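# Open middle drawer of narrow three-drawer cabinet

## Task

Pull the middle drawer of the slim cabinet with three drawers fully open so it stays open without the robot holding it. Every other drawer in the room must end fully closed. No cabinet may be moved noticeably from its place. The robot must not fall over or finish leaning, or the task fails.

## Robot and tools

ROBOT. A LinearBot: an omnidirectional base with a column about 1.75 m high. A carriage rides the column over 1.0 m of travel (lift_m) and carries two identical arms, each with six joints and a two-finger gripper. Arm bases sit roughly 0.57 m + lift_m above the floor, and some carriage parts hang about 0.15 m lower. Reach is about 0.78 m from the shoulder but only about 0.38 m downward below the arm base. A hand is roughly 0.16 m long and 0.1 m wide (0.14 m with fingers open). Parked arm: joints 1-6 = 0, 0.05, 0.05, 1.45, 0, 0; with both parked the robot occupies about 0.95 m by 0.7 m. The wheel motors are weak (2 N m), so they report a contact stop under a fairly light push.

CAMERAS. carriage_camera is fixed on the carriage, facing forward and tilted about 20 degrees down; left_wrist_camera and right_wrist_camera look out beyond the fingertips. The carriage camera and parked fingertips are up to about 0.45 m above the arm bases. Only images reveal whether the robot is leaning.

FRAMES. Base frame: origin on the floor beneath the base centre, x forward, y left, z up. left_hand and right_hand in the state are points midway between each hand's finger pads, in the base frame, in metres. quat_wxyz rotates base axes into hand axes; the hand z axis runs along the fingers, and the fingers open along hand y. A hand pointing straight up with joints 1, 5, 6 at 0 reads (1, 0, 0, 0). The odometry frame is the base frame as it was at scene start; base_odometry counts wheel rotation only (slip looks like motion); heading is positive leftward, range -3.142 to 3.142. Hand readings can be off, more so when the arm is far out.

execute_actions. Argument actions: a list containing one action, or empty (empty just reports state and images). An action holds base, joints, or both; these motions begin together and may finish at different times. base contains exactly one key, each an offset relative to where the base last reported itself: translate_m (metres, forward positive, -2 to 2), strafe_m (metres, left positive, -2 to 2), or rotate_rad (radians, counter-clockwise/left positive, -6.3 to 6.3). joints is a dictionary by name of absolute targets, each its own number: lift_m 0 to 1 m; left_/right_joint1_rad -2.617 to 3.054 (vertical-axis swing, 0 forward, positive left); joint2_rad 0 to 3.141 (shoulder: 0 upper arm back and level, 1.57 vertical, 3.14 forward and level); joint3_rad 0 to 3.141 (elbow, 0 folded, 3.14 straight); joint4_rad -1.57 to 1.57 (wrist pitch, 0 in line with forearm, positive lifts fingertips); joint5_rad -1.57 to 1.57 (wrist yaw, positive swings fingertips to the RIGHT, opposite to joint 1); joint6_rad -2.094 to 2.094 (roll about the finger axis, positive clockwise viewed from forearm); gripper_m 0 to 0.093 m (pad gap). Done tolerances: lift 0.004, joint1 0.02, joints 2-3 0.055, joint4 0.04, joints 5-6 0.02, gripper 0.004. One action runs at most 15 s. Unknown keys or out-of-range values reject the whole call with no motion. A joint or the base left out of an action may still be driving to an earlier target, unseen in the statuses. Optional cameras: a list of camera names, or ["all"]/null/omitted for all, [] for none; an unknown name rejects the call. The pictures line lists image order.

wait: seconds 0 to 10; commands nothing, returns state and images. zoom_image: camera plus region [x0, y0, x1, y1] in pixels from the top-left, at most 504 by 504, of that camera's most recent full image. finished_scene: scene = the current scene number; ends it irreversibly once the last command has been held, and reports success. Replying without any tool call ends everything.

RESULTS. base_status and joint_status tell how each motion of the last accepted action ended: done (for the base, wheels turned the commanded amount, slip included; a 1-2 mm move may fall short yet say done); off_target (resting away from target, possibly still pushing); contact_stop or time_out (target dropped, holds where it stopped). "joint command not followed" with a cause means a self-collision check withheld that arm's targets (gripper still moves); named joints show not_followed and may be retried each action until they pass. To untangle, move only the blocked arm clear first, then the other in a later call. on_its_own covers what this call did not command; "held at" is the held target, not the position. motor_effort gives percent of max, positive toward higher joint values, peak in brackets; readings carry fixed bias (a few points plus up to half the value) and noise. Lift effort grows with load; if it keeps dropping while lowering, a hand is resting on something. drive_wheels at rest clearly above its free-move value means the base is still pushing. ARM HIT means an arm struck the robot hard. MOTOR HOT appears from 75 °C; at 90 °C that arm halts 10 s (OVER-TEMPERATURE FAULT, keys show limit_stop_at_motor_heat, resend targets); at 100 °C the arm goes limp and drops. Stretched arms heat quickly even unloaded.

CAUTIONS. The base stops on wheel overload or when an arm joint is shoved several degrees, but arms are not checked during turns and usually not when arm joints are also commanded; the base may roll up to about 0.3 m after an arm touch, and stops can come late or never. Arms and grippers have no contact stop: blocked arms keep pressing and snap to target once freed. After a blocked drive, back off about 0.2 m (or reverse the turn), repeat if still pressed; a retry may spuriously stop once. The base can slip under a table edge and the column strike it; reversing into such an edge can topple the robot. Tipping risk is highest with a high carriage, outstretched arms, loads, pulling, or abrupt stops. Never let the arms collide or press on each other. Avoid drops, slams and hard pushes. Loaded level hands sag 10-17 cm per kg; grip force is about 45-60 N per pad. The robot holds its last command while you think.

Each tool is called after "Call:" in YAML: its name, and indented under it one key for each argument.

## Session

I'll start by looking at the robot's state and camera images.

Call:
execute_actions:
  actions: []

Scene clock: 0.00 s.
base_odometry: x=+0.000 y=+0.000 heading=+0.000 (m, m, rad; odometry frame)
base_status: not commanded
joint_positions: lift_m=+0.301 left_joint1_rad=-0.022 left_joint2_rad=+0.049 left_joint3_rad=+0.029 left_joint4_rad=+1.400 left_joint5_rad=-0.014 left_joint6_rad=-0.031 left_gripper_m=+0.095 right_joint1_rad=+0.011 right_joint2_rad=+0.068 right_joint3_rad=+0.064 right_joint4_rad=+1.406 right_joint5_rad=+0.017 right_joint6_rad=+0.032 right_gripper_m=+0.094
joint_status: not commanded
motor_effort: lift_m=+30 drive_wheels=-4 (%)
left_hand: x=+0.3147 y=+0.3355 z=+1.2747 quat_wxyz=(+0.995, -0.007, +0.095, -0.025) (m; base frame)
right_hand: x=+0.3085 y=-0.3366 z=+1.2846 quat_wxyz=(+0.996, +0.009, +0.084, +0.021) (m; base frame)
pictures: carriage_camera, left_wrist_camera, right_wrist_camera
Images, in order (width x height): carriage_camera 504x504, left_wrist_camera 504x504, right_wrist_camera 504x504.

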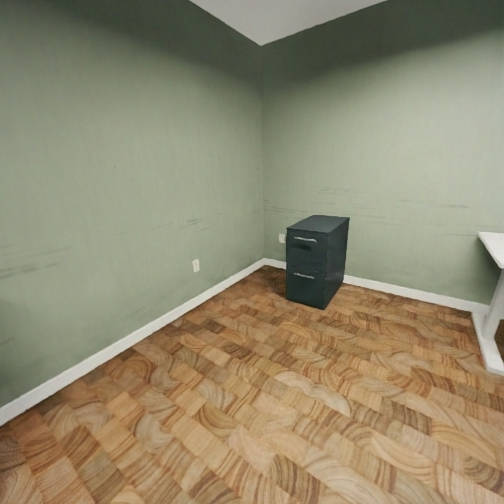

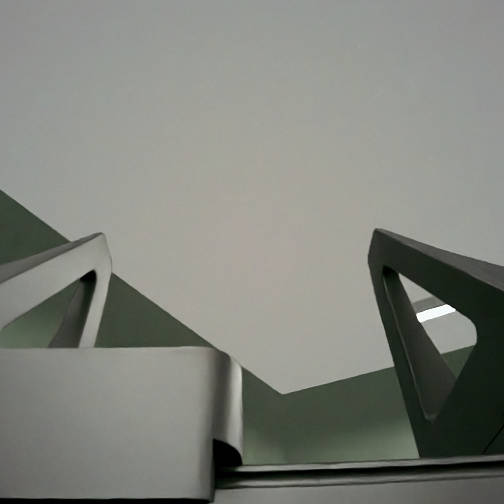

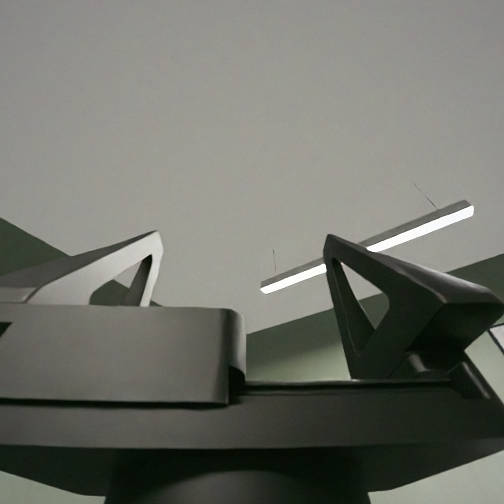

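Call:
zoom_image:
  camera: "carriage_camera"
  region: [200, 180, 504, 380]

Region (200, 180, 504, 380) of carriage_camera's 504x504 image, scaled by 1.658, with more detail than that image has; it fills the top 332 rows of this view, and the rest is white.

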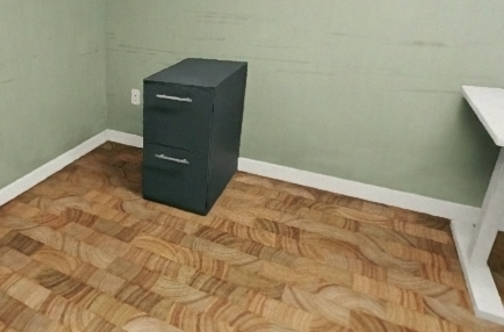

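That one is a two-drawer cabinet. I'll turn to scan the room for the three-drawer one.

Call:
execute_actions:
  actions:
    - {"base": {"rotate_rad": -1.0}}
  cameras: ["carriage_camera"]

Scene clock: 3.33 s.
base_odometry: x=+0.000 y=+0.000 heading=-0.999 (m, m, rad; odometry frame)
base_status: done
joint_positions: lift_m=+0.301 left_joint1_rad=-0.022 left_joint2_rad=+0.049 left_joint3_rad=+0.029 left_joint4_rad=+1.400 left_joint5_rad=-0.014 left_joint6_rad=-0.031 left_gripper_m=+0.095 right_joint1_rad=+0.011 right_joint2_rad=+0.068 right_joint3_rad=+0.064 right_joint4_rad=+1.406 right_joint5_rad=+0.017 right_joint6_rad=+0.032 right_gripper_m=+0.094
joint_status: not commanded
motor_effort: lift_m=+30(31) drive_wheels=+8(24) (%)
left_hand: x=+0.3147 y=+0.3355 z=+1.2747 quat_wxyz=(+0.995, -0.007, +0.095, -0.025) (m; base frame)
right_hand: x=+0.3085 y=-0.3366 z=+1.2846 quat_wxyz=(+0.996, +0.009, +0.084, +0.021) (m; base frame)
pictures: carriage_camera
Images, in order (width x height): carriage_camera 504x504.

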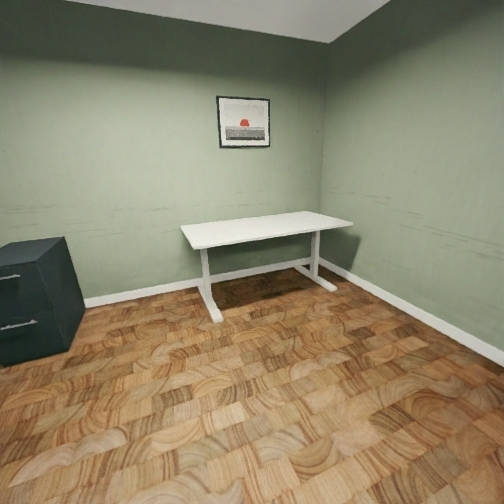

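Call:
execute_actions:
  actions:
    - {"base": {"rotate_rad": -1.2}}
  cameras: ["carriage_camera"]

Scene clock: 6.30 s.
base_odometry: x=+0.000 y=+0.000 heading=-2.198 (m, m, rad; odometry frame)
base_status: done
joint_positions: lift_m=+0.301 left_joint1_rad=-0.022 left_joint2_rad=+0.049 left_joint3_rad=+0.029 left_joint4_rad=+1.400 left_joint5_rad=-0.014 left_joint6_rad=-0.031 left_gripper_m=+0.095 right_joint1_rad=+0.011 right_joint2_rad=+0.068 right_joint3_rad=+0.064 right_joint4_rad=+1.406 right_joint5_rad=+0.017 right_joint6_rad=+0.032 right_gripper_m=+0.094
joint_status: not commanded
motor_effort: lift_m=+31(30) drive_wheels=+8(27) (%)
left_hand: x=+0.3147 y=+0.3355 z=+1.2747 quat_wxyz=(+0.995, -0.007, +0.095, -0.025) (m; base frame)
right_hand: x=+0.3085 y=-0.3366 z=+1.2846 quat_wxyz=(+0.996, +0.009, +0.084, +0.021) (m; base frame)
pictures: carriage_camera
Images, in order (width x height): carriage_camera 504x504.

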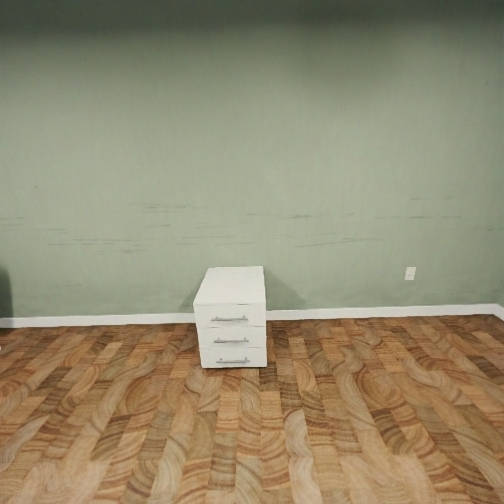

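Found the narrow three-drawer cabinet. I'll zoom in on it, then finish scanning the rest of the room.

Call:
zoom_image:
  camera: "carriage_camera"
  region: [150, 240, 320, 390]

Call:
execute_actions:
  actions:
    - {"base": {"rotate_rad": -1.3}}
  cameras: ["carriage_camera"]

Region (150, 240, 320, 390) of carriage_camera's 504x504 image, scaled by 2.965, with more detail than that image has; it fills the top 445 rows of this view, and the rest is white.

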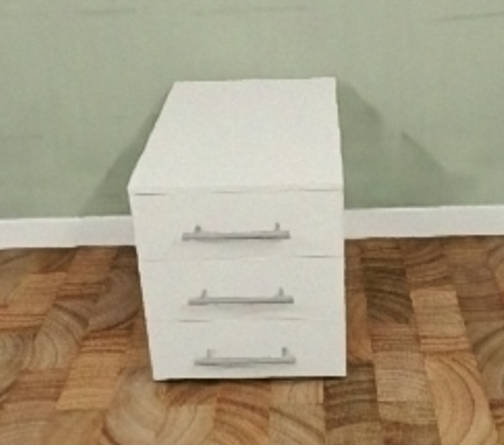

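Scene clock: 9.53 s.
base_odometry: x=+0.000 y=+0.000 heading=+2.786 (m, m, rad; odometry frame)
base_status: done
joint_positions: lift_m=+0.301 left_joint1_rad=-0.022 left_joint2_rad=+0.049 left_joint3_rad=+0.029 left_joint4_rad=+1.400 left_joint5_rad=-0.014 left_joint6_rad=-0.031 left_gripper_m=+0.095 right_joint1_rad=+0.011 right_joint2_rad=+0.068 right_joint3_rad=+0.064 right_joint4_rad=+1.406 right_joint5_rad=+0.017 right_joint6_rad=+0.032 right_gripper_m=+0.094
joint_status: not commanded
motor_effort: lift_m=+30(31) drive_wheels=+9(27) (%)
left_hand: x=+0.3147 y=+0.3355 z=+1.2747 quat_wxyz=(+0.995, -0.007, +0.095, -0.025) (m; base frame)
right_hand: x=+0.3085 y=-0.3366 z=+1.2846 quat_wxyz=(+0.996, +0.009, +0.084, +0.021) (m; base frame)
pictures: carriage_camera
Images, in order (width x height): carriage_camera 504x504.

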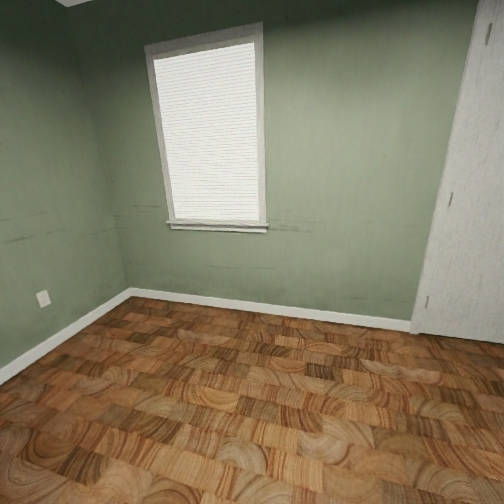

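Call:
execute_actions:
  actions:
    - {"base": {"rotate_rad": -1.3}}
  cameras: ["carriage_camera"]

Scene clock: 12.60 s.
base_odometry: x=+0.000 y=+0.000 heading=+1.487 (m, m, rad; odometry frame)
base_status: done
joint_positions: lift_m=+0.301 left_joint1_rad=-0.022 left_joint2_rad=+0.049 left_joint3_rad=+0.029 left_joint4_rad=+1.400 left_joint5_rad=-0.014 left_joint6_rad=-0.031 left_gripper_m=+0.095 right_joint1_rad=+0.011 right_joint2_rad=+0.068 right_joint3_rad=+0.064 right_joint4_rad=+1.406 right_joint5_rad=+0.017 right_joint6_rad=+0.032 right_gripper_m=+0.094
joint_status: not commanded
motor_effort: lift_m=+30(31) drive_wheels=+8(27) (%)
left_hand: x=+0.3147 y=+0.3355 z=+1.2747 quat_wxyz=(+0.995, -0.007, +0.095, -0.025) (m; base frame)
right_hand: x=+0.3085 y=-0.3366 z=+1.2846 quat_wxyz=(+0.996, +0.009, +0.084, +0.021) (m; base frame)
pictures: carriage_camera
Images, in order (width x height): carriage_camera 504x504.

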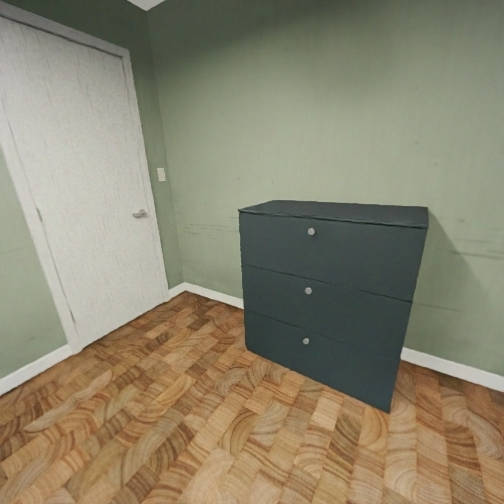

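There's also a wide three-drawer dresser. I'll zoom in to check that its drawers are fully shut.

Call:
zoom_image:
  camera: "carriage_camera"
  region: [220, 180, 460, 420]

Region (220, 180, 460, 420) of carriage_camera's 504x504 image, scaled by 2.100, with more detail than that image has.

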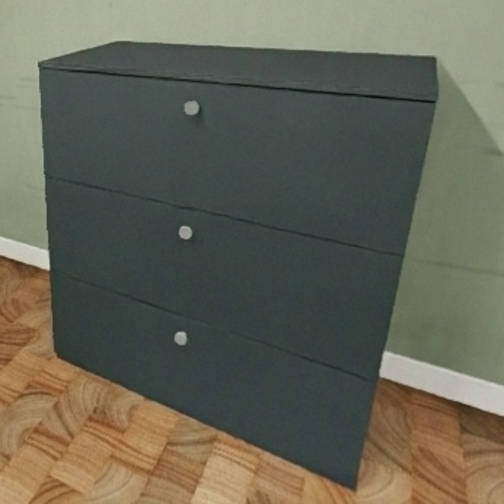

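Both dark cabinets look shut, so the white cabinet at heading about -2.2 is the target. I'll turn back toward it and lower the carriage on the way, because its handles are low.

Call:
execute_actions:
  actions:
    - {"base": {"rotate_rad": 2.6}, "joints": {"lift_m": 0.0}}
  cameras: ["carriage_camera"]

Scene clock: 21.73 s.
base_odometry: x=+0.000 y=+0.000 heading=-2.197 (m, m, rad; odometry frame)
base_status: done
joint_positions: lift_m=+0.001 left_joint1_rad=-0.022 left_joint2_rad=+0.049 left_joint3_rad=+0.029 left_joint4_rad=+1.399 left_joint5_rad=-0.014 left_joint6_rad=-0.031 left_gripper_m=+0.095 right_joint1_rad=+0.011 right_joint2_rad=+0.068 right_joint3_rad=+0.064 right_joint4_rad=+1.405 right_joint5_rad=+0.017 right_joint6_rad=+0.032 right_gripper_m=+0.094
joint_status: all done
motor_effort: lift_m=+27(27) drive_wheels=+8(29) (%)
left_hand: x=+0.3148 y=+0.3355 z=+0.9750 quat_wxyz=(+0.995, -0.007, +0.096, -0.025) (m; base frame)
right_hand: x=+0.3088 y=-0.3366 z=+0.9848 quat_wxyz=(+0.996, +0.009, +0.085, +0.021) (m; base frame)
pictures: carriage_camera
Images, in order (width x height): carriage_camera 504x504.

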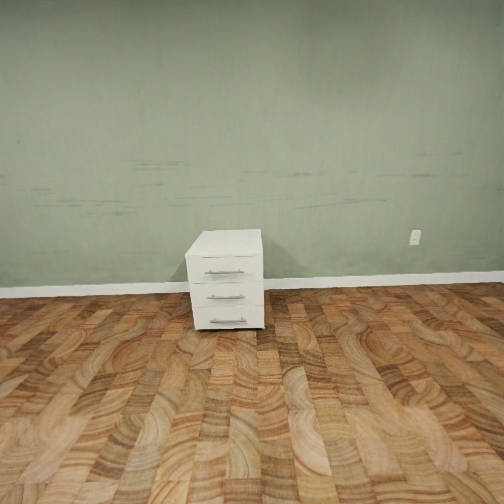

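Two views at different lift heights let me calibrate the camera, and they put the cabinet front about 1.3 m from it. Next I'll strafe so the left shoulder lines up with the handle, and test the arm kinematics at the same time.

Call:
execute_actions:
  actions:
    - {"base": {"strafe_m": -0.2}, "joints": {"left_joint2_rad": 1.57, "left_joint3_rad": 1.57, "left_joint4_rad": 0.0}}
  cameras: ["carriage_camera"]

Scene clock: 25.80 s.
base_odometry: x=-0.162 y=+0.117 heading=-2.196 (m, m, rad; odometry frame)
base_status: done
joint_positions: lift_m=+0.001 left_joint1_rad=-0.022 left_joint2_rad=+1.571 left_joint3_rad=+1.551 left_joint4_rad=+0.006 left_joint5_rad=-0.014 left_joint6_rad=-0.031 left_gripper_m=+0.095 right_joint1_rad=+0.011 right_joint2_rad=+0.068 right_joint3_rad=+0.064 right_joint4_rad=+1.405 right_joint5_rad=+0.017 right_joint6_rad=+0.032 right_gripper_m=+0.094
joint_status: all done
motor_effort: lift_m=+27(27) drive_wheels=-7(23) (%)
left_hand: x=+0.7773 y=+0.3256 z=+0.9816 quat_wxyz=(+0.702, -0.008, +0.712, -0.013) (m; base frame)
right_hand: x=+0.3088 y=-0.3366 z=+0.9848 quat_wxyz=(+0.996, +0.009, +0.085, +0.021) (m; base frame)
pictures: carriage_camera
Images, in order (width x height): carriage_camera 504x504.

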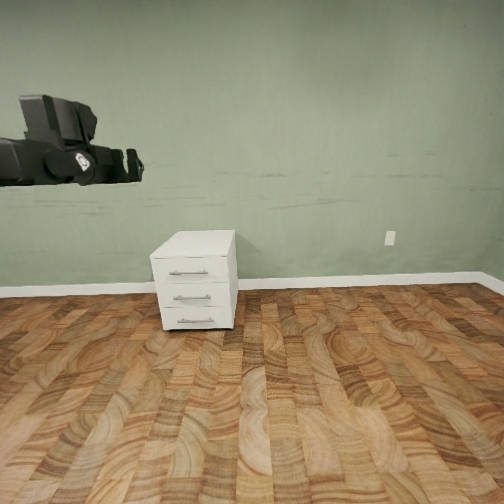

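The hand readings fit a simple link model: upper arm about 0.264 m, and wrist-pitch joint to hand centre about 0.246 m. I'll zoom in on the cabinet for more precise pixel measurements.

Call:
zoom_image:
  camera: "carriage_camera"
  region: [130, 220, 260, 340]

Region (130, 220, 260, 340) of carriage_camera's 504x504 image, scaled by 3.877, with more detail than that image has; it fills the top 465 rows of this view, and the rest is white.

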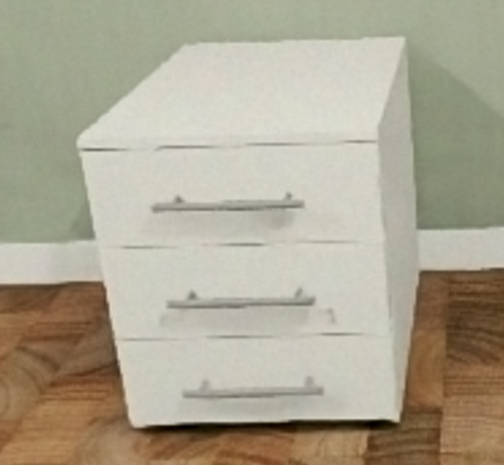

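The full kinematic model now checks out against both readings. From the pixel geometry:
- **Height:** the middle handle is at about z = 0.24 m, close to the arm's lower reach limit.
- **Approach:** with the lift at 0, the hand has to come in pitched about 50° down.
- **Grip:** the wrist needs a 90° roll so the fingers straddle the horizontal bar.

I'll drive partway and move to a pre-grasp pose.

Call:
execute_actions:
  actions:
    - {"base": {"translate_m": 0.3}, "joints": {"left_joint2_rad": 2.84, "left_joint3_rad": 0.908, "left_joint4_rad": 1.05, "left_joint6_rad": -1.57}}

Scene clock: 42.70 s.
base_odometry: x=-0.338 y=-0.126 heading=-2.197 (m, m, rad; odometry frame)
base_status: done
joint_positions: lift_m=+0.001 left_joint1_rad=-0.022 left_joint2_rad=+2.838 left_joint3_rad=+0.910 left_joint4_rad=+1.034 left_joint5_rad=-0.014 left_joint6_rad=-1.560 left_gripper_m=+0.095 right_joint1_rad=+0.011 right_joint2_rad=+0.068 right_joint3_rad=+0.064 right_joint4_rad=+1.405 right_joint5_rad=+0.017 right_joint6_rad=+0.032 right_gripper_m=+0.094
joint_status: all done
motor_effort: lift_m=+27(27) drive_wheels=-6(23) (%)
left_hand: x=+0.6622 y=+0.3280 z=+0.3024 quat_wxyz=(+0.238, -0.658, +0.676, -0.232) (m; base frame)
right_hand: x=+0.3088 y=-0.3366 z=+0.9848 quat_wxyz=(+0.996, +0.009, +0.085, +0.021) (m; base frame)
pictures: carriage_camera, left_wrist_camera, right_wrist_camera
Images, in order (width x height): carriage_camera 504x504, left_wrist_camera 504x504, right_wrist_camera 504x504.

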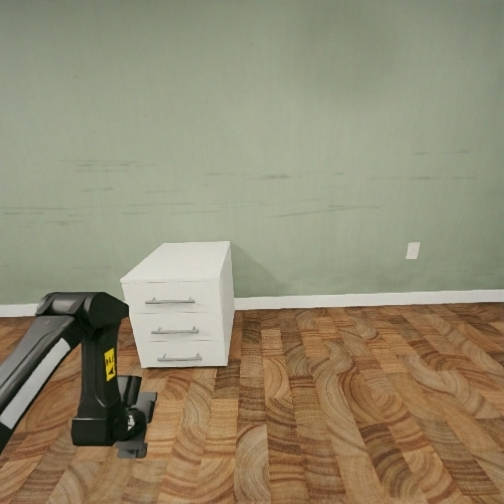

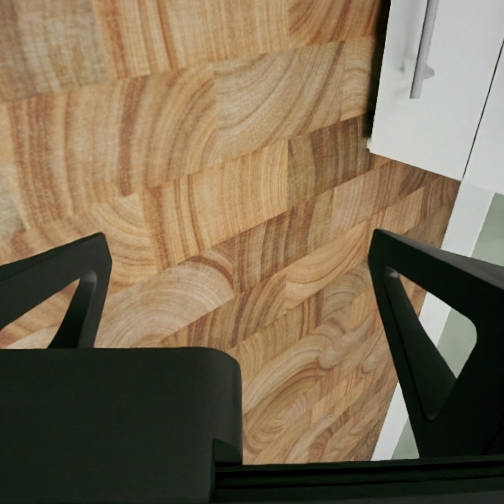

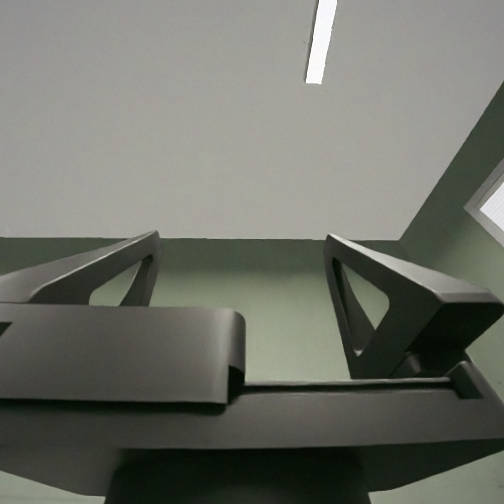

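The model predicted the hand pose to within about 5 mm. I'll zoom in on the carriage view to see where the hand sits relative to the cabinet.

Call:
zoom_image:
  camera: "carriage_camera"
  region: [40, 230, 280, 480]

Region (40, 230, 280, 480) of carriage_camera's 504x504 image, scaled by 2.016, with more detail than that image has; it fills the left 484 columns of this view, and the rest is white.

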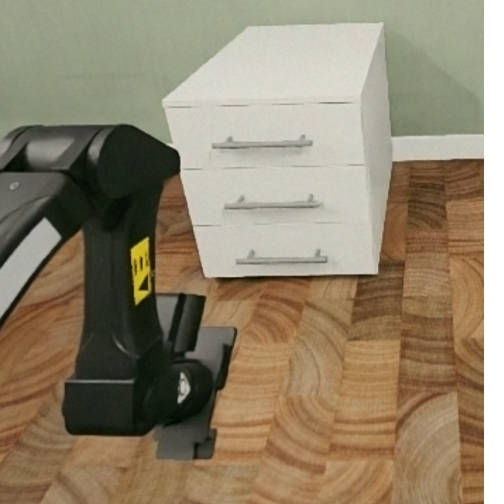

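The wrist camera looks diagonally across the fingertips, which explains its skewed view. The arm is already in a good pre-grasp pose, so I'll narrow the gripper opening and drive in most of the way.

Call:
execute_actions:
  actions:
    - {"base": {"translate_m": 0.24}, "joints": {"left_gripper_m": 0.05}}
  cameras: ["carriage_camera", "left_wrist_camera"]

Scene clock: 53.37 s.
base_odometry: x=-0.479 y=-0.320 heading=-2.197 (m, m, rad; odometry frame)
base_status: done
joint_positions: lift_m=+0.001 left_joint1_rad=-0.022 left_joint2_rad=+2.838 left_joint3_rad=+0.910 left_joint4_rad=+1.036 left_joint5_rad=-0.014 left_joint6_rad=-1.560 left_gripper_m=+0.050 right_joint1_rad=+0.011 right_joint2_rad=+0.068 right_joint3_rad=+0.064 right_joint4_rad=+1.405 right_joint5_rad=+0.017 right_joint6_rad=+0.032 right_gripper_m=+0.094
joint_status: all done
motor_effort: lift_m=+27(27) drive_wheels=-7(24) (%)
left_hand: x=+0.6625 y=+0.3280 z=+0.3026 quat_wxyz=(+0.239, -0.658, +0.676, -0.232) (m; base frame)
right_hand: x=+0.3088 y=-0.3366 z=+0.9848 quat_wxyz=(+0.996, +0.009, +0.085, +0.021) (m; base frame)
pictures: carriage_camera, left_wrist_camera
Images, in order (width x height): carriage_camera 504x504, left_wrist_camera 504x504.

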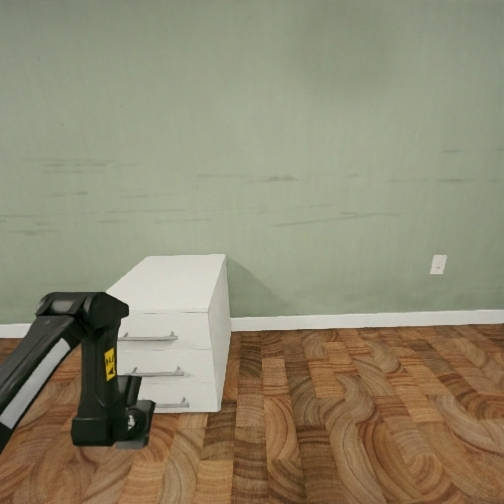

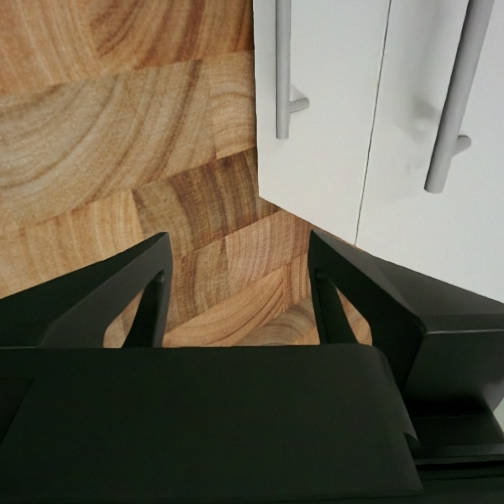

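The wrist view suggests the cabinet is a little further away than I estimated. I'll check the carriage view closely.

Call:
zoom_image:
  camera: "carriage_camera"
  region: [60, 300, 260, 470]

Region (60, 300, 260, 470) of carriage_camera's 504x504 image, scaled by 2.520, with more detail than that image has; it fills the top 428 rows of this view, and the rest is white.

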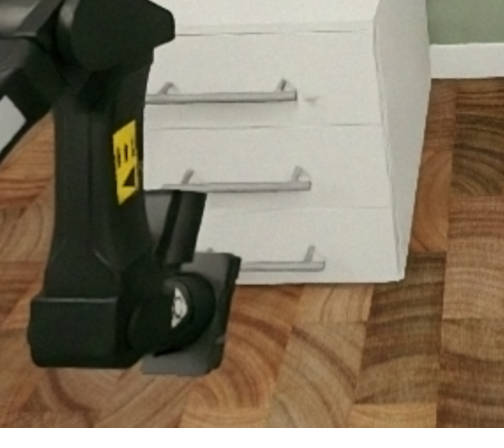

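Re-checking it, the carriage camera sits about 0.17 m ahead of the base centre. That puts the cabinet face at x ≈ 0.94 and the bar at about 0.90 in the base frame. The wrist view agrees, so I'll drive forward a bit more.

Call:
execute_actions:
  actions:
    - {"base": {"translate_m": 0.15}}
  cameras: ["carriage_camera", "left_wrist_camera"]

Scene clock: 59.70 s.
base_odometry: x=-0.567 y=-0.442 heading=-2.198 (m, m, rad; odometry frame)
base_status: done
joint_positions: lift_m=+0.001 left_joint1_rad=-0.022 left_joint2_rad=+2.838 left_joint3_rad=+0.910 left_joint4_rad=+1.037 left_joint5_rad=-0.014 left_joint6_rad=-1.560 left_gripper_m=+0.050 right_joint1_rad=+0.011 right_joint2_rad=+0.068 right_joint3_rad=+0.064 right_joint4_rad=+1.406 right_joint5_rad=+0.017 right_joint6_rad=+0.032 right_gripper_m=+0.094
joint_status: not commanded
motor_effort: lift_m=+27(27) drive_wheels=-7(24) (%)
left_hand: x=+0.6626 y=+0.3280 z=+0.3027 quat_wxyz=(+0.239, -0.657, +0.676, -0.232) (m; base frame)
right_hand: x=+0.3087 y=-0.3366 z=+0.9849 quat_wxyz=(+0.996, +0.009, +0.084, +0.021) (m; base frame)
pictures: carriage_camera, left_wrist_camera
Images, in order (width x height): carriage_camera 504x504, left_wrist_camera 504x504.

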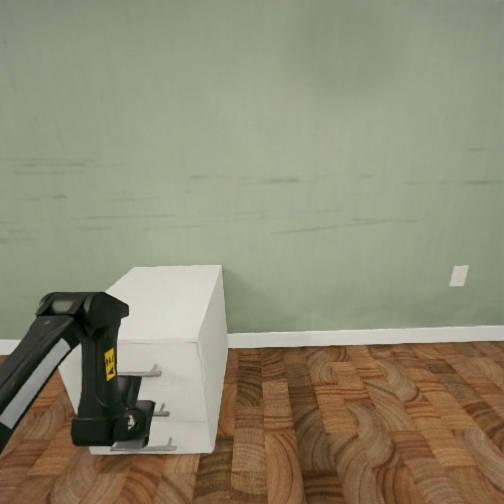

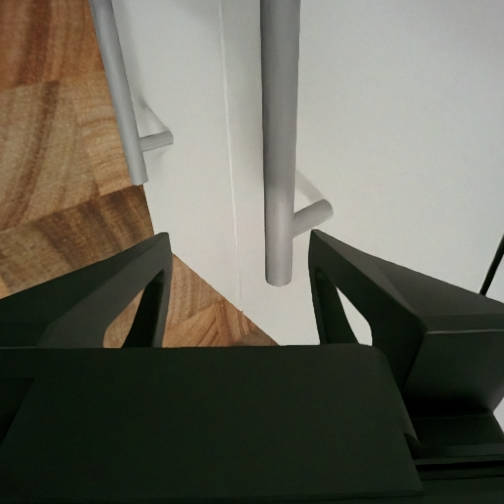

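The middle bar is now between the fingers in the wrist view, but the hand seems to be near the bar's right-hand post. I'll check the lateral alignment from the carriage view.

Call:
zoom_image:
  camera: "carriage_camera"
  region: [50, 330, 250, 470]

Region (50, 330, 250, 470) of carriage_camera's 504x504 image, scaled by 2.520, with more detail than that image has; it fills the top 353 rows of this view, and the rest is white.

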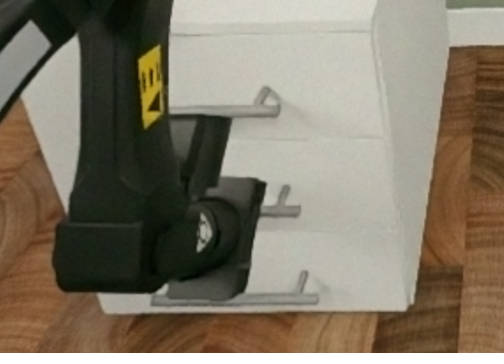

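The geometry is consistent. The bar is about 9 cm ahead along the finger direction and about 2 cm off-centre between the fingers. The grasp point is about 5 cm from the post, which is fine. A 2.6 cm base nudge will centre the bar between the fingers, and I'll set the opening to about 42 mm.

Call:
execute_actions:
  actions:
    - {"base": {"translate_m": 0.026}, "joints": {"left_gripper_m": 0.042}}
  cameras: ["left_wrist_camera"]

Scene clock: 70.07 s.
base_odometry: x=-0.583 y=-0.463 heading=-2.199 (m, m, rad; odometry frame)
base_status: done
joint_positions: lift_m=+0.001 left_joint1_rad=-0.022 left_joint2_rad=+2.838 left_joint3_rad=+0.910 left_joint4_rad=+1.038 left_joint5_rad=-0.014 left_joint6_rad=-1.560 left_gripper_m=+0.042 right_joint1_rad=+0.011 right_joint2_rad=+0.068 right_joint3_rad=+0.064 right_joint4_rad=+1.406 right_joint5_rad=+0.017 right_joint6_rad=+0.032 right_gripper_m=+0.094
joint_status: all done
motor_effort: lift_m=+27(27) drive_wheels=-4(25) (%)
left_hand: x=+0.6629 y=+0.3280 z=+0.3029 quat_wxyz=(+0.240, -0.657, +0.676, -0.233) (m; base frame)
right_hand: x=+0.3087 y=-0.3366 z=+0.9849 quat_wxyz=(+0.996, +0.009, +0.084, +0.021) (m; base frame)
pictures: left_wrist_camera
Images, in order (width x height): left_wrist_camera 504x504.

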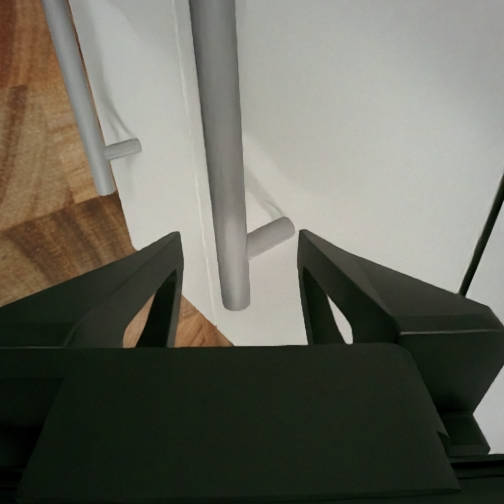

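The bar is now nearly centred between the fingers, about 6 mm off. I'll advance along the finger direction in two steps and check the view in between.

Call:
execute_actions:
  actions:
    - {"joints": {"left_joint2_rad": 2.962, "left_joint3_rad": 1.097, "left_joint4_rad": 0.975}}
  cameras: ["left_wrist_camera"]

Scene clock: 74.50 s.
base_odometry: x=-0.583 y=-0.463 heading=-2.199 (m, m, rad; odometry frame)
base_status: not commanded
joint_positions: lift_m=+0.001 left_joint1_rad=-0.020 left_joint2_rad=+2.958 left_joint3_rad=+1.080 left_joint4_rad=+0.983 left_joint5_rad=-0.024 left_joint6_rad=-1.562 left_gripper_m=+0.042 right_joint1_rad=+0.011 right_joint2_rad=+0.068 right_joint3_rad=+0.064 right_joint4_rad=+1.406 right_joint5_rad=+0.017 right_joint6_rad=+0.032 right_gripper_m=+0.094
joint_status: all done
motor_effort: lift_m=+27(27) drive_wheels=-4(4) (%)
left_hand: x=+0.6820 y=+0.3298 z=+0.2703 quat_wxyz=(+0.241, -0.660, +0.674, -0.228) (m; base frame)
right_hand: x=+0.3087 y=-0.3366 z=+0.9849 quat_wxyz=(+0.996, +0.009, +0.084, +0.021) (m; base frame)
pictures: left_wrist_camera
Images, in order (width x height): left_wrist_camera 504x504.

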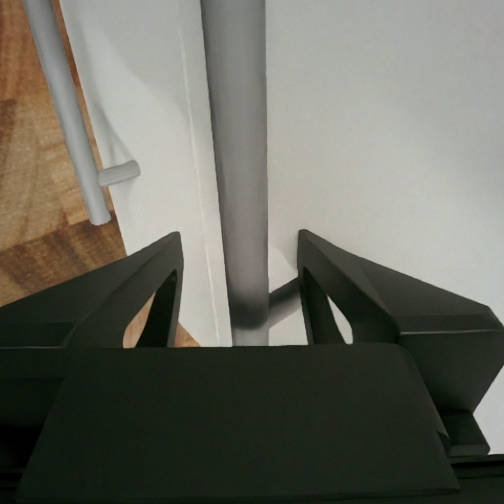

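The bar is well centred and roughly level with the fingertips now. About 2 cm more advance will seat it on the pads without the upper fingertip hitting the drawer face.

Call:
execute_actions:
  actions:
    - {"joints": {"left_joint2_rad": 3.017, "left_joint3_rad": 1.178, "left_joint4_rad": 0.946}}
  cameras: ["left_wrist_camera", "carriage_camera"]

Scene clock: 77.53 s.
base_odometry: x=-0.583 y=-0.462 heading=-2.198 (m, m, rad; odometry frame)
base_status: not commanded
joint_positions: lift_m=+0.001 left_joint1_rad=-0.014 left_joint2_rad=+3.010 left_joint3_rad=+1.142 left_joint4_rad=+0.958 left_joint5_rad=-0.053 left_joint6_rad=-1.570 left_gripper_m=+0.042 right_joint1_rad=+0.011 right_joint2_rad=+0.068 right_joint3_rad=+0.064 right_joint4_rad=+1.406 right_joint5_rad=+0.017 right_joint6_rad=+0.032 right_gripper_m=+0.094
joint_status: all done
motor_effort: lift_m=+26(26) drive_wheels=+6(10) (%)
left_hand: x=+0.6838 y=+0.3373 z=+0.2544 quat_wxyz=(+0.246, -0.670, +0.667, -0.213) (m; base frame)
right_hand: x=+0.3087 y=-0.3366 z=+0.9849 quat_wxyz=(+0.996, +0.009, +0.084, +0.021) (m; base frame)
pictures: carriage_camera, left_wrist_camera
Images, in order (width x height): carriage_camera 504x504, left_wrist_camera 504x504.

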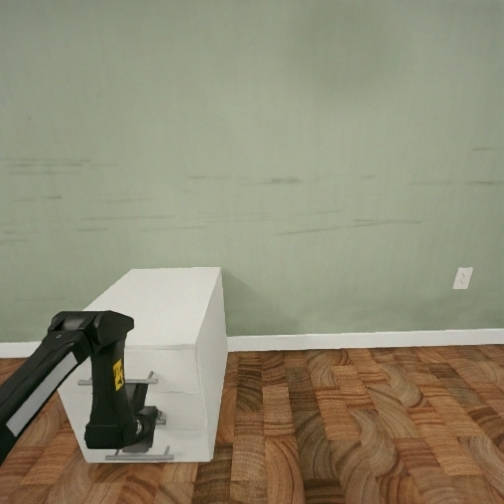

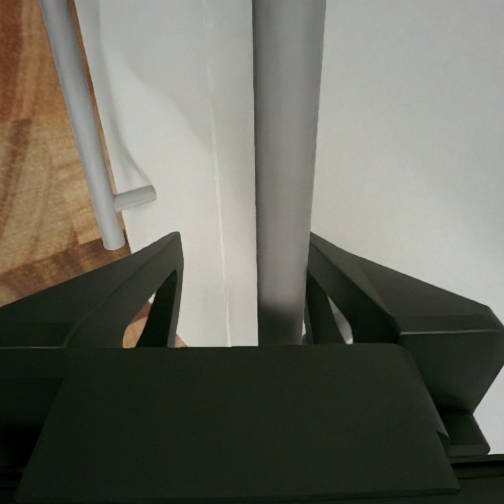

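Joint 3 lagged its target, so the bar is now pressed against the upper finger, about 13 mm off-centre. A small forward nudge of the base will re-centre it and also seat it a little deeper.

Call:
execute_actions:
  actions:
    - {"base": {"translate_m": 0.016}}
  cameras: ["left_wrist_camera"]

Scene clock: 79.03 s.
base_odometry: x=-0.592 y=-0.475 heading=-2.199 (m, m, rad; odometry frame)
base_status: done
joint_positions: lift_m=+0.001 left_joint1_rad=-0.009 left_joint2_rad=+3.029 left_joint3_rad=+1.131 left_joint4_rad=+0.954 left_joint5_rad=-0.068 left_joint6_rad=-1.578 left_gripper_m=+0.042 right_joint1_rad=+0.011 right_joint2_rad=+0.068 right_joint3_rad=+0.064 right_joint4_rad=+1.405 right_joint5_rad=+0.017 right_joint6_rad=+0.032 right_gripper_m=+0.094
joint_status: not commanded
motor_effort: lift_m=+27(27) drive_wheels=+11(27) (%)
left_hand: x=+0.6699 y=+0.3423 z=+0.2451 quat_wxyz=(+0.239, -0.679, +0.665, -0.197) (m; base frame)
right_hand: x=+0.3088 y=-0.3366 z=+0.9848 quat_wxyz=(+0.996, +0.009, +0.085, +0.021) (m; base frame)
pictures: left_wrist_camera
Images, in order (width x height): left_wrist_camera 504x504.

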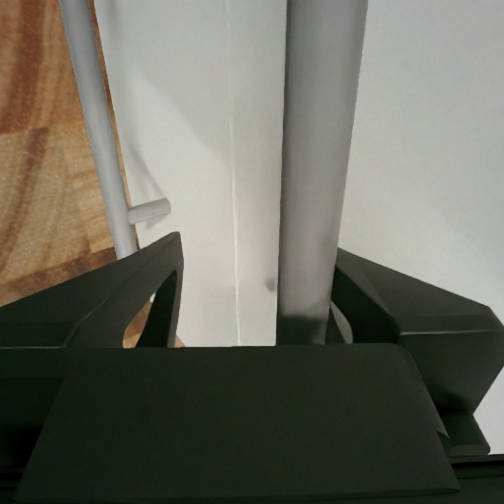

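The hand was blocked: its reading moved back 14 mm while the base went forward 16 mm. I'll check from the carriage view what it's touching.

Call:
execute_actions:
  actions: []
  cameras: ["carriage_camera"]

Call:
zoom_image:
  camera: "carriage_camera"
  region: [40, 340, 240, 480]

Scene clock: 81.17 s.
base_odometry: x=-0.592 y=-0.475 heading=-2.199 (m, m, rad; odometry frame)
base_status: done
joint_positions: lift_m=+0.001 left_joint1_rad=-0.009 left_joint2_rad=+3.029 left_joint3_rad=+1.131 left_joint4_rad=+0.954 left_joint5_rad=-0.068 left_joint6_rad=-1.578 left_gripper_m=+0.042 right_joint1_rad=+0.011 right_joint2_rad=+0.068 right_joint3_rad=+0.064 right_joint4_rad=+1.405 right_joint5_rad=+0.017 right_joint6_rad=+0.032 right_gripper_m=+0.094
joint_status: not commanded
motor_effort: lift_m=+27(27) drive_wheels=+12(27) (%)
left_hand: x=+0.6699 y=+0.3423 z=+0.2451 quat_wxyz=(+0.239, -0.679, +0.665, -0.197) (m; base frame)
right_hand: x=+0.3088 y=-0.3366 z=+0.9848 quat_wxyz=(+0.996, +0.009, +0.085, +0.021) (m; base frame)
pictures: carriage_camera
Images, in order (width x height): carriage_camera 504x504.

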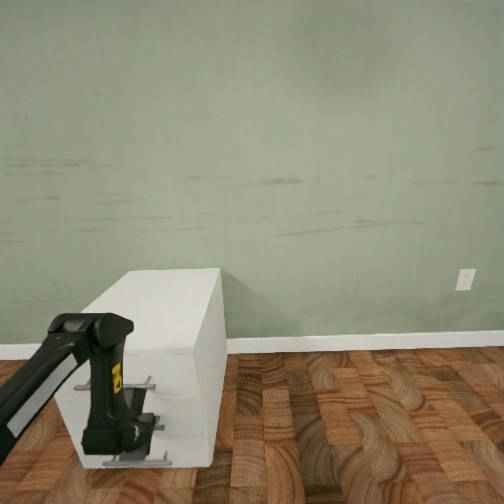

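Region (40, 340, 240, 480) of carriage_camera's 504x504 image, scaled by 2.520, with more detail than that image has; it fills the top 353 rows of this view, and the rest is white.

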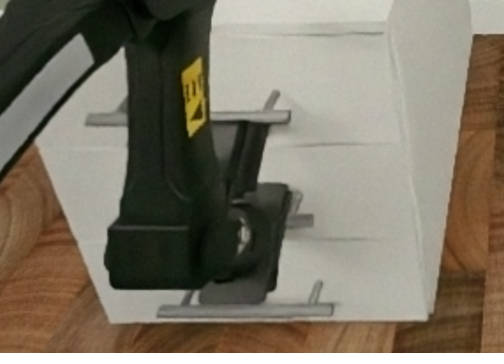

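Call:
zoom_image:
  camera: "carriage_camera"
  region: [70, 370, 190, 470]

Region (70, 370, 190, 470) of carriage_camera's 504x504 image, scaled by 4.200, with more detail than that image has.

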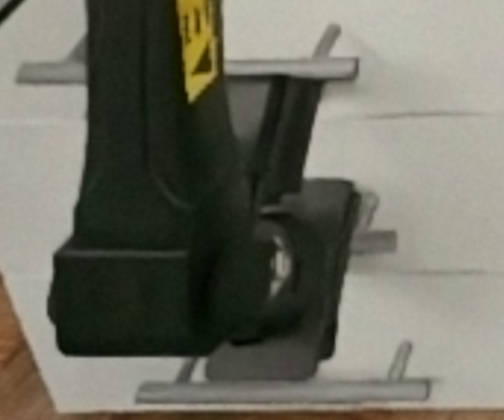

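A box-like part on the wrist appears to be jammed against the drawer face, just under the top handle, which stops this approach. I'll back off to release the contact.

Call:
execute_actions:
  actions:
    - {"base": {"translate_m": -0.08}}
  cameras: ["carriage_camera", "left_wrist_camera"]

Scene clock: 103.53 s.
base_odometry: x=-0.545 y=-0.410 heading=-2.198 (m, m, rad; odometry frame)
base_status: done
joint_positions: lift_m=+0.001 left_joint1_rad=-0.009 left_joint2_rad=+3.001 left_joint3_rad=+1.188 left_joint4_rad=+1.036 left_joint5_rad=-0.028 left_joint6_rad=-1.578 left_gripper_m=+0.042 right_joint1_rad=+0.011 right_joint2_rad=+0.068 right_joint3_rad=+0.064 right_joint4_rad=+1.405 right_joint5_rad=+0.017 right_joint6_rad=+0.032 right_gripper_m=+0.094
joint_status: not commanded
motor_effort: lift_m=+27(27) drive_wheels=+4(24) (%)
left_hand: x=+0.7216 y=+0.3348 z=+0.2778 quat_wxyz=(+0.280, -0.655, +0.649, -0.266) (m; base frame)
right_hand: x=+0.3088 y=-0.3366 z=+0.9848 quat_wxyz=(+0.996, +0.009, +0.085, +0.021) (m; base frame)
pictures: carriage_camera, left_wrist_camera
Images, in order (width x height): carriage_camera 504x504, left_wrist_camera 504x504.

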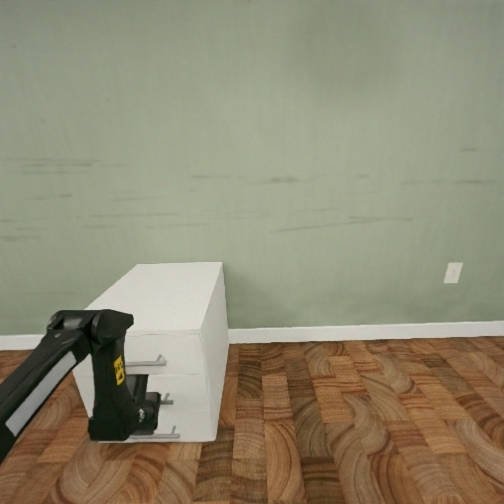

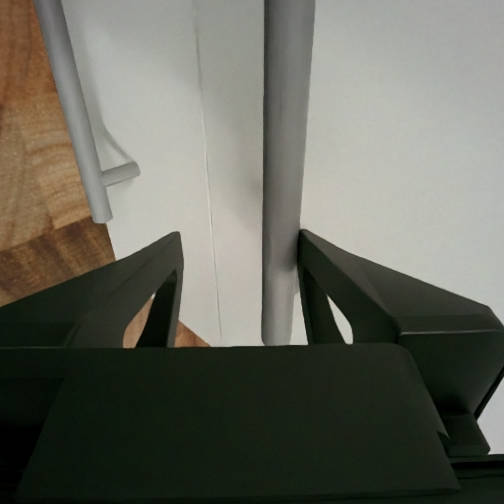

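The hand is caught. The base moved back 8 cm but the hand barely moved in the world frame, and joint 4 is deflected. The upper finger may already be hooked behind the bar, so I'll take a closer look.

Call:
zoom_image:
  camera: "carriage_camera"
  region: [70, 340, 230, 450]

Region (70, 340, 230, 450) of carriage_camera's 504x504 image, scaled by 3.150, with more detail than that image has; it fills the top 346 rows of this view, and the rest is white.

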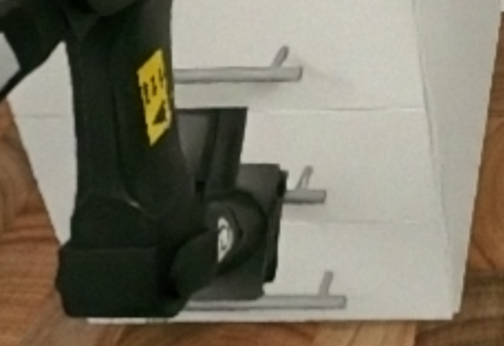

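The box has cleared the top handle at this flatter pitch, and the bar still sits between the fingers. I'll close the gripper on it.

Call:
execute_actions:
  actions:
    - {"joints": {"left_gripper_m": 0.0}}
  cameras: ["left_wrist_camera"]

Scene clock: 106.13 s.
base_odometry: x=-0.545 y=-0.410 heading=-2.198 (m, m, rad; odometry frame)
base_status: not commanded
joint_positions: lift_m=+0.001 left_joint1_rad=-0.009 left_joint2_rad=+2.990 left_joint3_rad=+1.191 left_joint4_rad=+1.060 left_joint5_rad=-0.028 left_joint6_rad=-1.578 left_gripper_m=+0.011 right_joint1_rad=+0.011 right_joint2_rad=+0.068 right_joint3_rad=+0.064 right_joint4_rad=+1.405 right_joint5_rad=+0.017 right_joint6_rad=+0.032 right_gripper_m=+0.094
joint_status: left_gripper_m off_target (ended at +0.011, target +0.000)
motor_effort: lift_m=+27(27) drive_wheels=+4(4) (%)
left_hand: x=+0.7312 y=+0.3347 z=+0.2876 quat_wxyz=(+0.292, -0.650, +0.643, -0.279) (m; base frame)
right_hand: x=+0.3088 y=-0.3366 z=+0.9848 quat_wxyz=(+0.996, +0.009, +0.085, +0.021) (m; base frame)
pictures: left_wrist_camera
Images, in order (width x height): left_wrist_camera 504x504.

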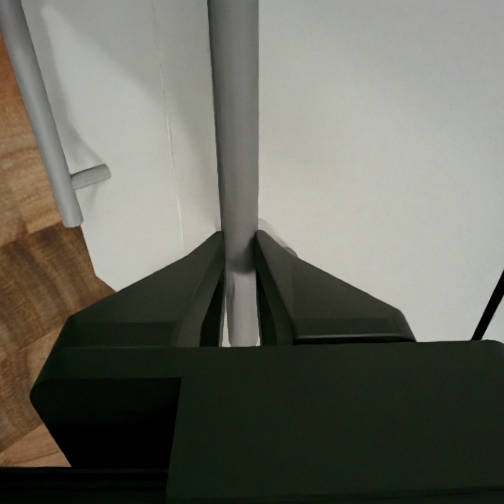

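The gripper stopped at 11 mm with off_target, so it has a firm grip on the bar. I'll set the arm's targets to its current pose so it doesn't fight itself, then start pulling by backing the base.

Call:
execute_actions:
  actions:
    - {"base": {"translate_m": -0.15}, "joints": {"left_joint2_rad": 2.99, "left_joint3_rad": 1.19, "left_joint4_rad": 1.06, "left_gripper_m": 0.0}}
  cameras: ["carriage_camera", "left_wrist_camera"]

Scene clock: 109.47 s.
base_odometry: x=-0.457 y=-0.289 heading=-2.198 (m, m, rad; odometry frame)
base_status: done
joint_positions: lift_m=+0.001 left_joint1_rad=-0.012 left_joint2_rad=+2.987 left_joint3_rad=+1.193 left_joint4_rad=+1.073 left_joint5_rad=-0.024 left_joint6_rad=-1.578 left_gripper_m=+0.001 right_joint1_rad=+0.011 right_joint2_rad=+0.068 right_joint3_rad=+0.064 right_joint4_rad=+1.405 right_joint5_rad=+0.017 right_joint6_rad=+0.032 right_gripper_m=+0.094
joint_status: all done
motor_effort: lift_m=+27(27) drive_wheels=-3(23) (%)
left_hand: x=+0.7354 y=+0.3327 z=+0.2918 quat_wxyz=(+0.297, -0.646, +0.642, -0.287) (m; base frame)
right_hand: x=+0.3089 y=-0.3366 z=+0.9848 quat_wxyz=(+0.996, +0.009, +0.085, +0.021) (m; base frame)
pictures: carriage_camera, left_wrist_camera
Images, in order (width x height): carriage_camera 504x504, left_wrist_camera 504x504.

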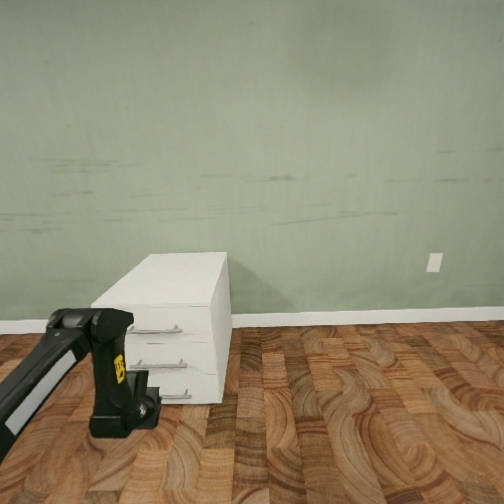

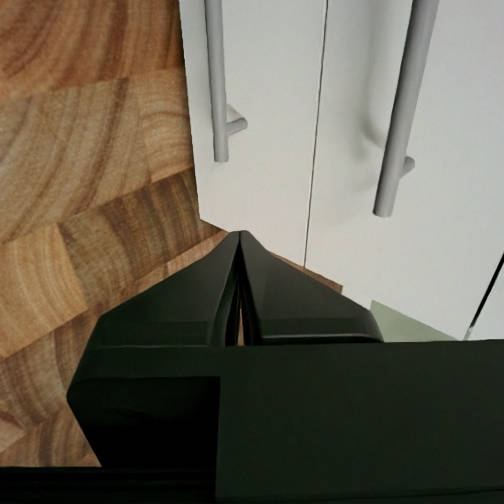

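The grip was only at the very tips and it slipped off, and the drawer stayed shut. I'll confirm the drawers are still flush before trying again.

Call:
zoom_image:
  camera: "carriage_camera"
  region: [80, 300, 250, 420]

Region (80, 300, 250, 420) of carriage_camera's 504x504 image, scaled by 2.965, with more detail than that image has; it fills the top 356 rows of this view, and the rest is white.

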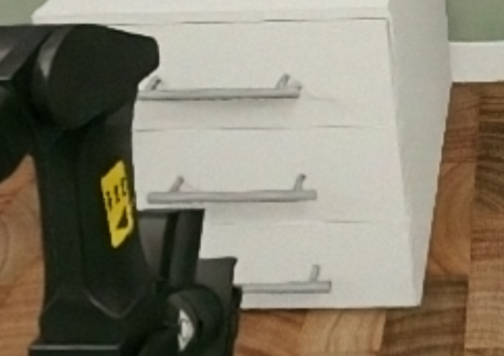

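The drawers are still flush. At this pose the hand's true z is about 3.5 cm lower than its reading, so I can afford a flatter pitch and a deeper grasp.

I also need to know whether that box rolls with the gripper. I'll flip the roll to +90° while returning to a pre-grasp pose and watch where the box ends up.

Call:
execute_actions:
  actions:
    - {"base": {"translate_m": 0.13}, "joints": {"left_joint2_rad": 2.842, "left_joint3_rad": 0.9, "left_joint4_rad": 1.203, "left_joint5_rad": 0.0, "left_joint6_rad": 1.57, "left_gripper_m": 0.04}}
  cameras: ["carriage_camera", "left_wrist_camera"]

Scene clock: 122.43 s.
base_odometry: x=-0.533 y=-0.394 heading=-2.199 (m, m, rad; odometry frame)
base_status: done
joint_positions: lift_m=+0.001 left_joint1_rad=-0.013 left_joint2_rad=+2.838 left_joint3_rad=+0.907 left_joint4_rad=+1.200 left_joint5_rad=-0.009 left_joint6_rad=+1.560 left_gripper_m=+0.040 right_joint1_rad=+0.011 right_joint2_rad=+0.068 right_joint3_rad=+0.064 right_joint4_rad=+1.405 right_joint5_rad=+0.017 right_joint6_rad=+0.032 right_gripper_m=+0.094
joint_status: all done
motor_effort: lift_m=+27(27) drive_wheels=-5(24) (%)
left_hand: x=+0.6904 y=+0.3302 z=+0.3299 quat_wxyz=(+0.289, +0.645, +0.646, +0.288) (m; base frame)
right_hand: x=+0.3089 y=-0.3366 z=+0.9848 quat_wxyz=(+0.996, +0.009, +0.085, +0.021) (m; base frame)
pictures: carriage_camera, left_wrist_camera
Images, in order (width x height): carriage_camera 504x504, left_wrist_camera 504x504.

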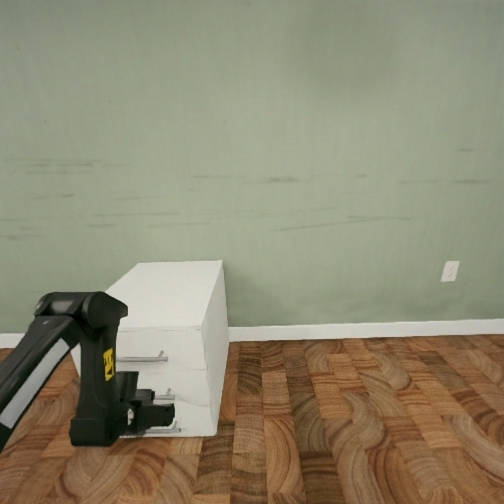

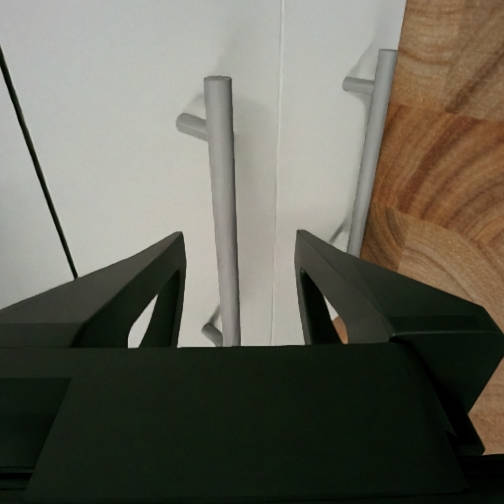

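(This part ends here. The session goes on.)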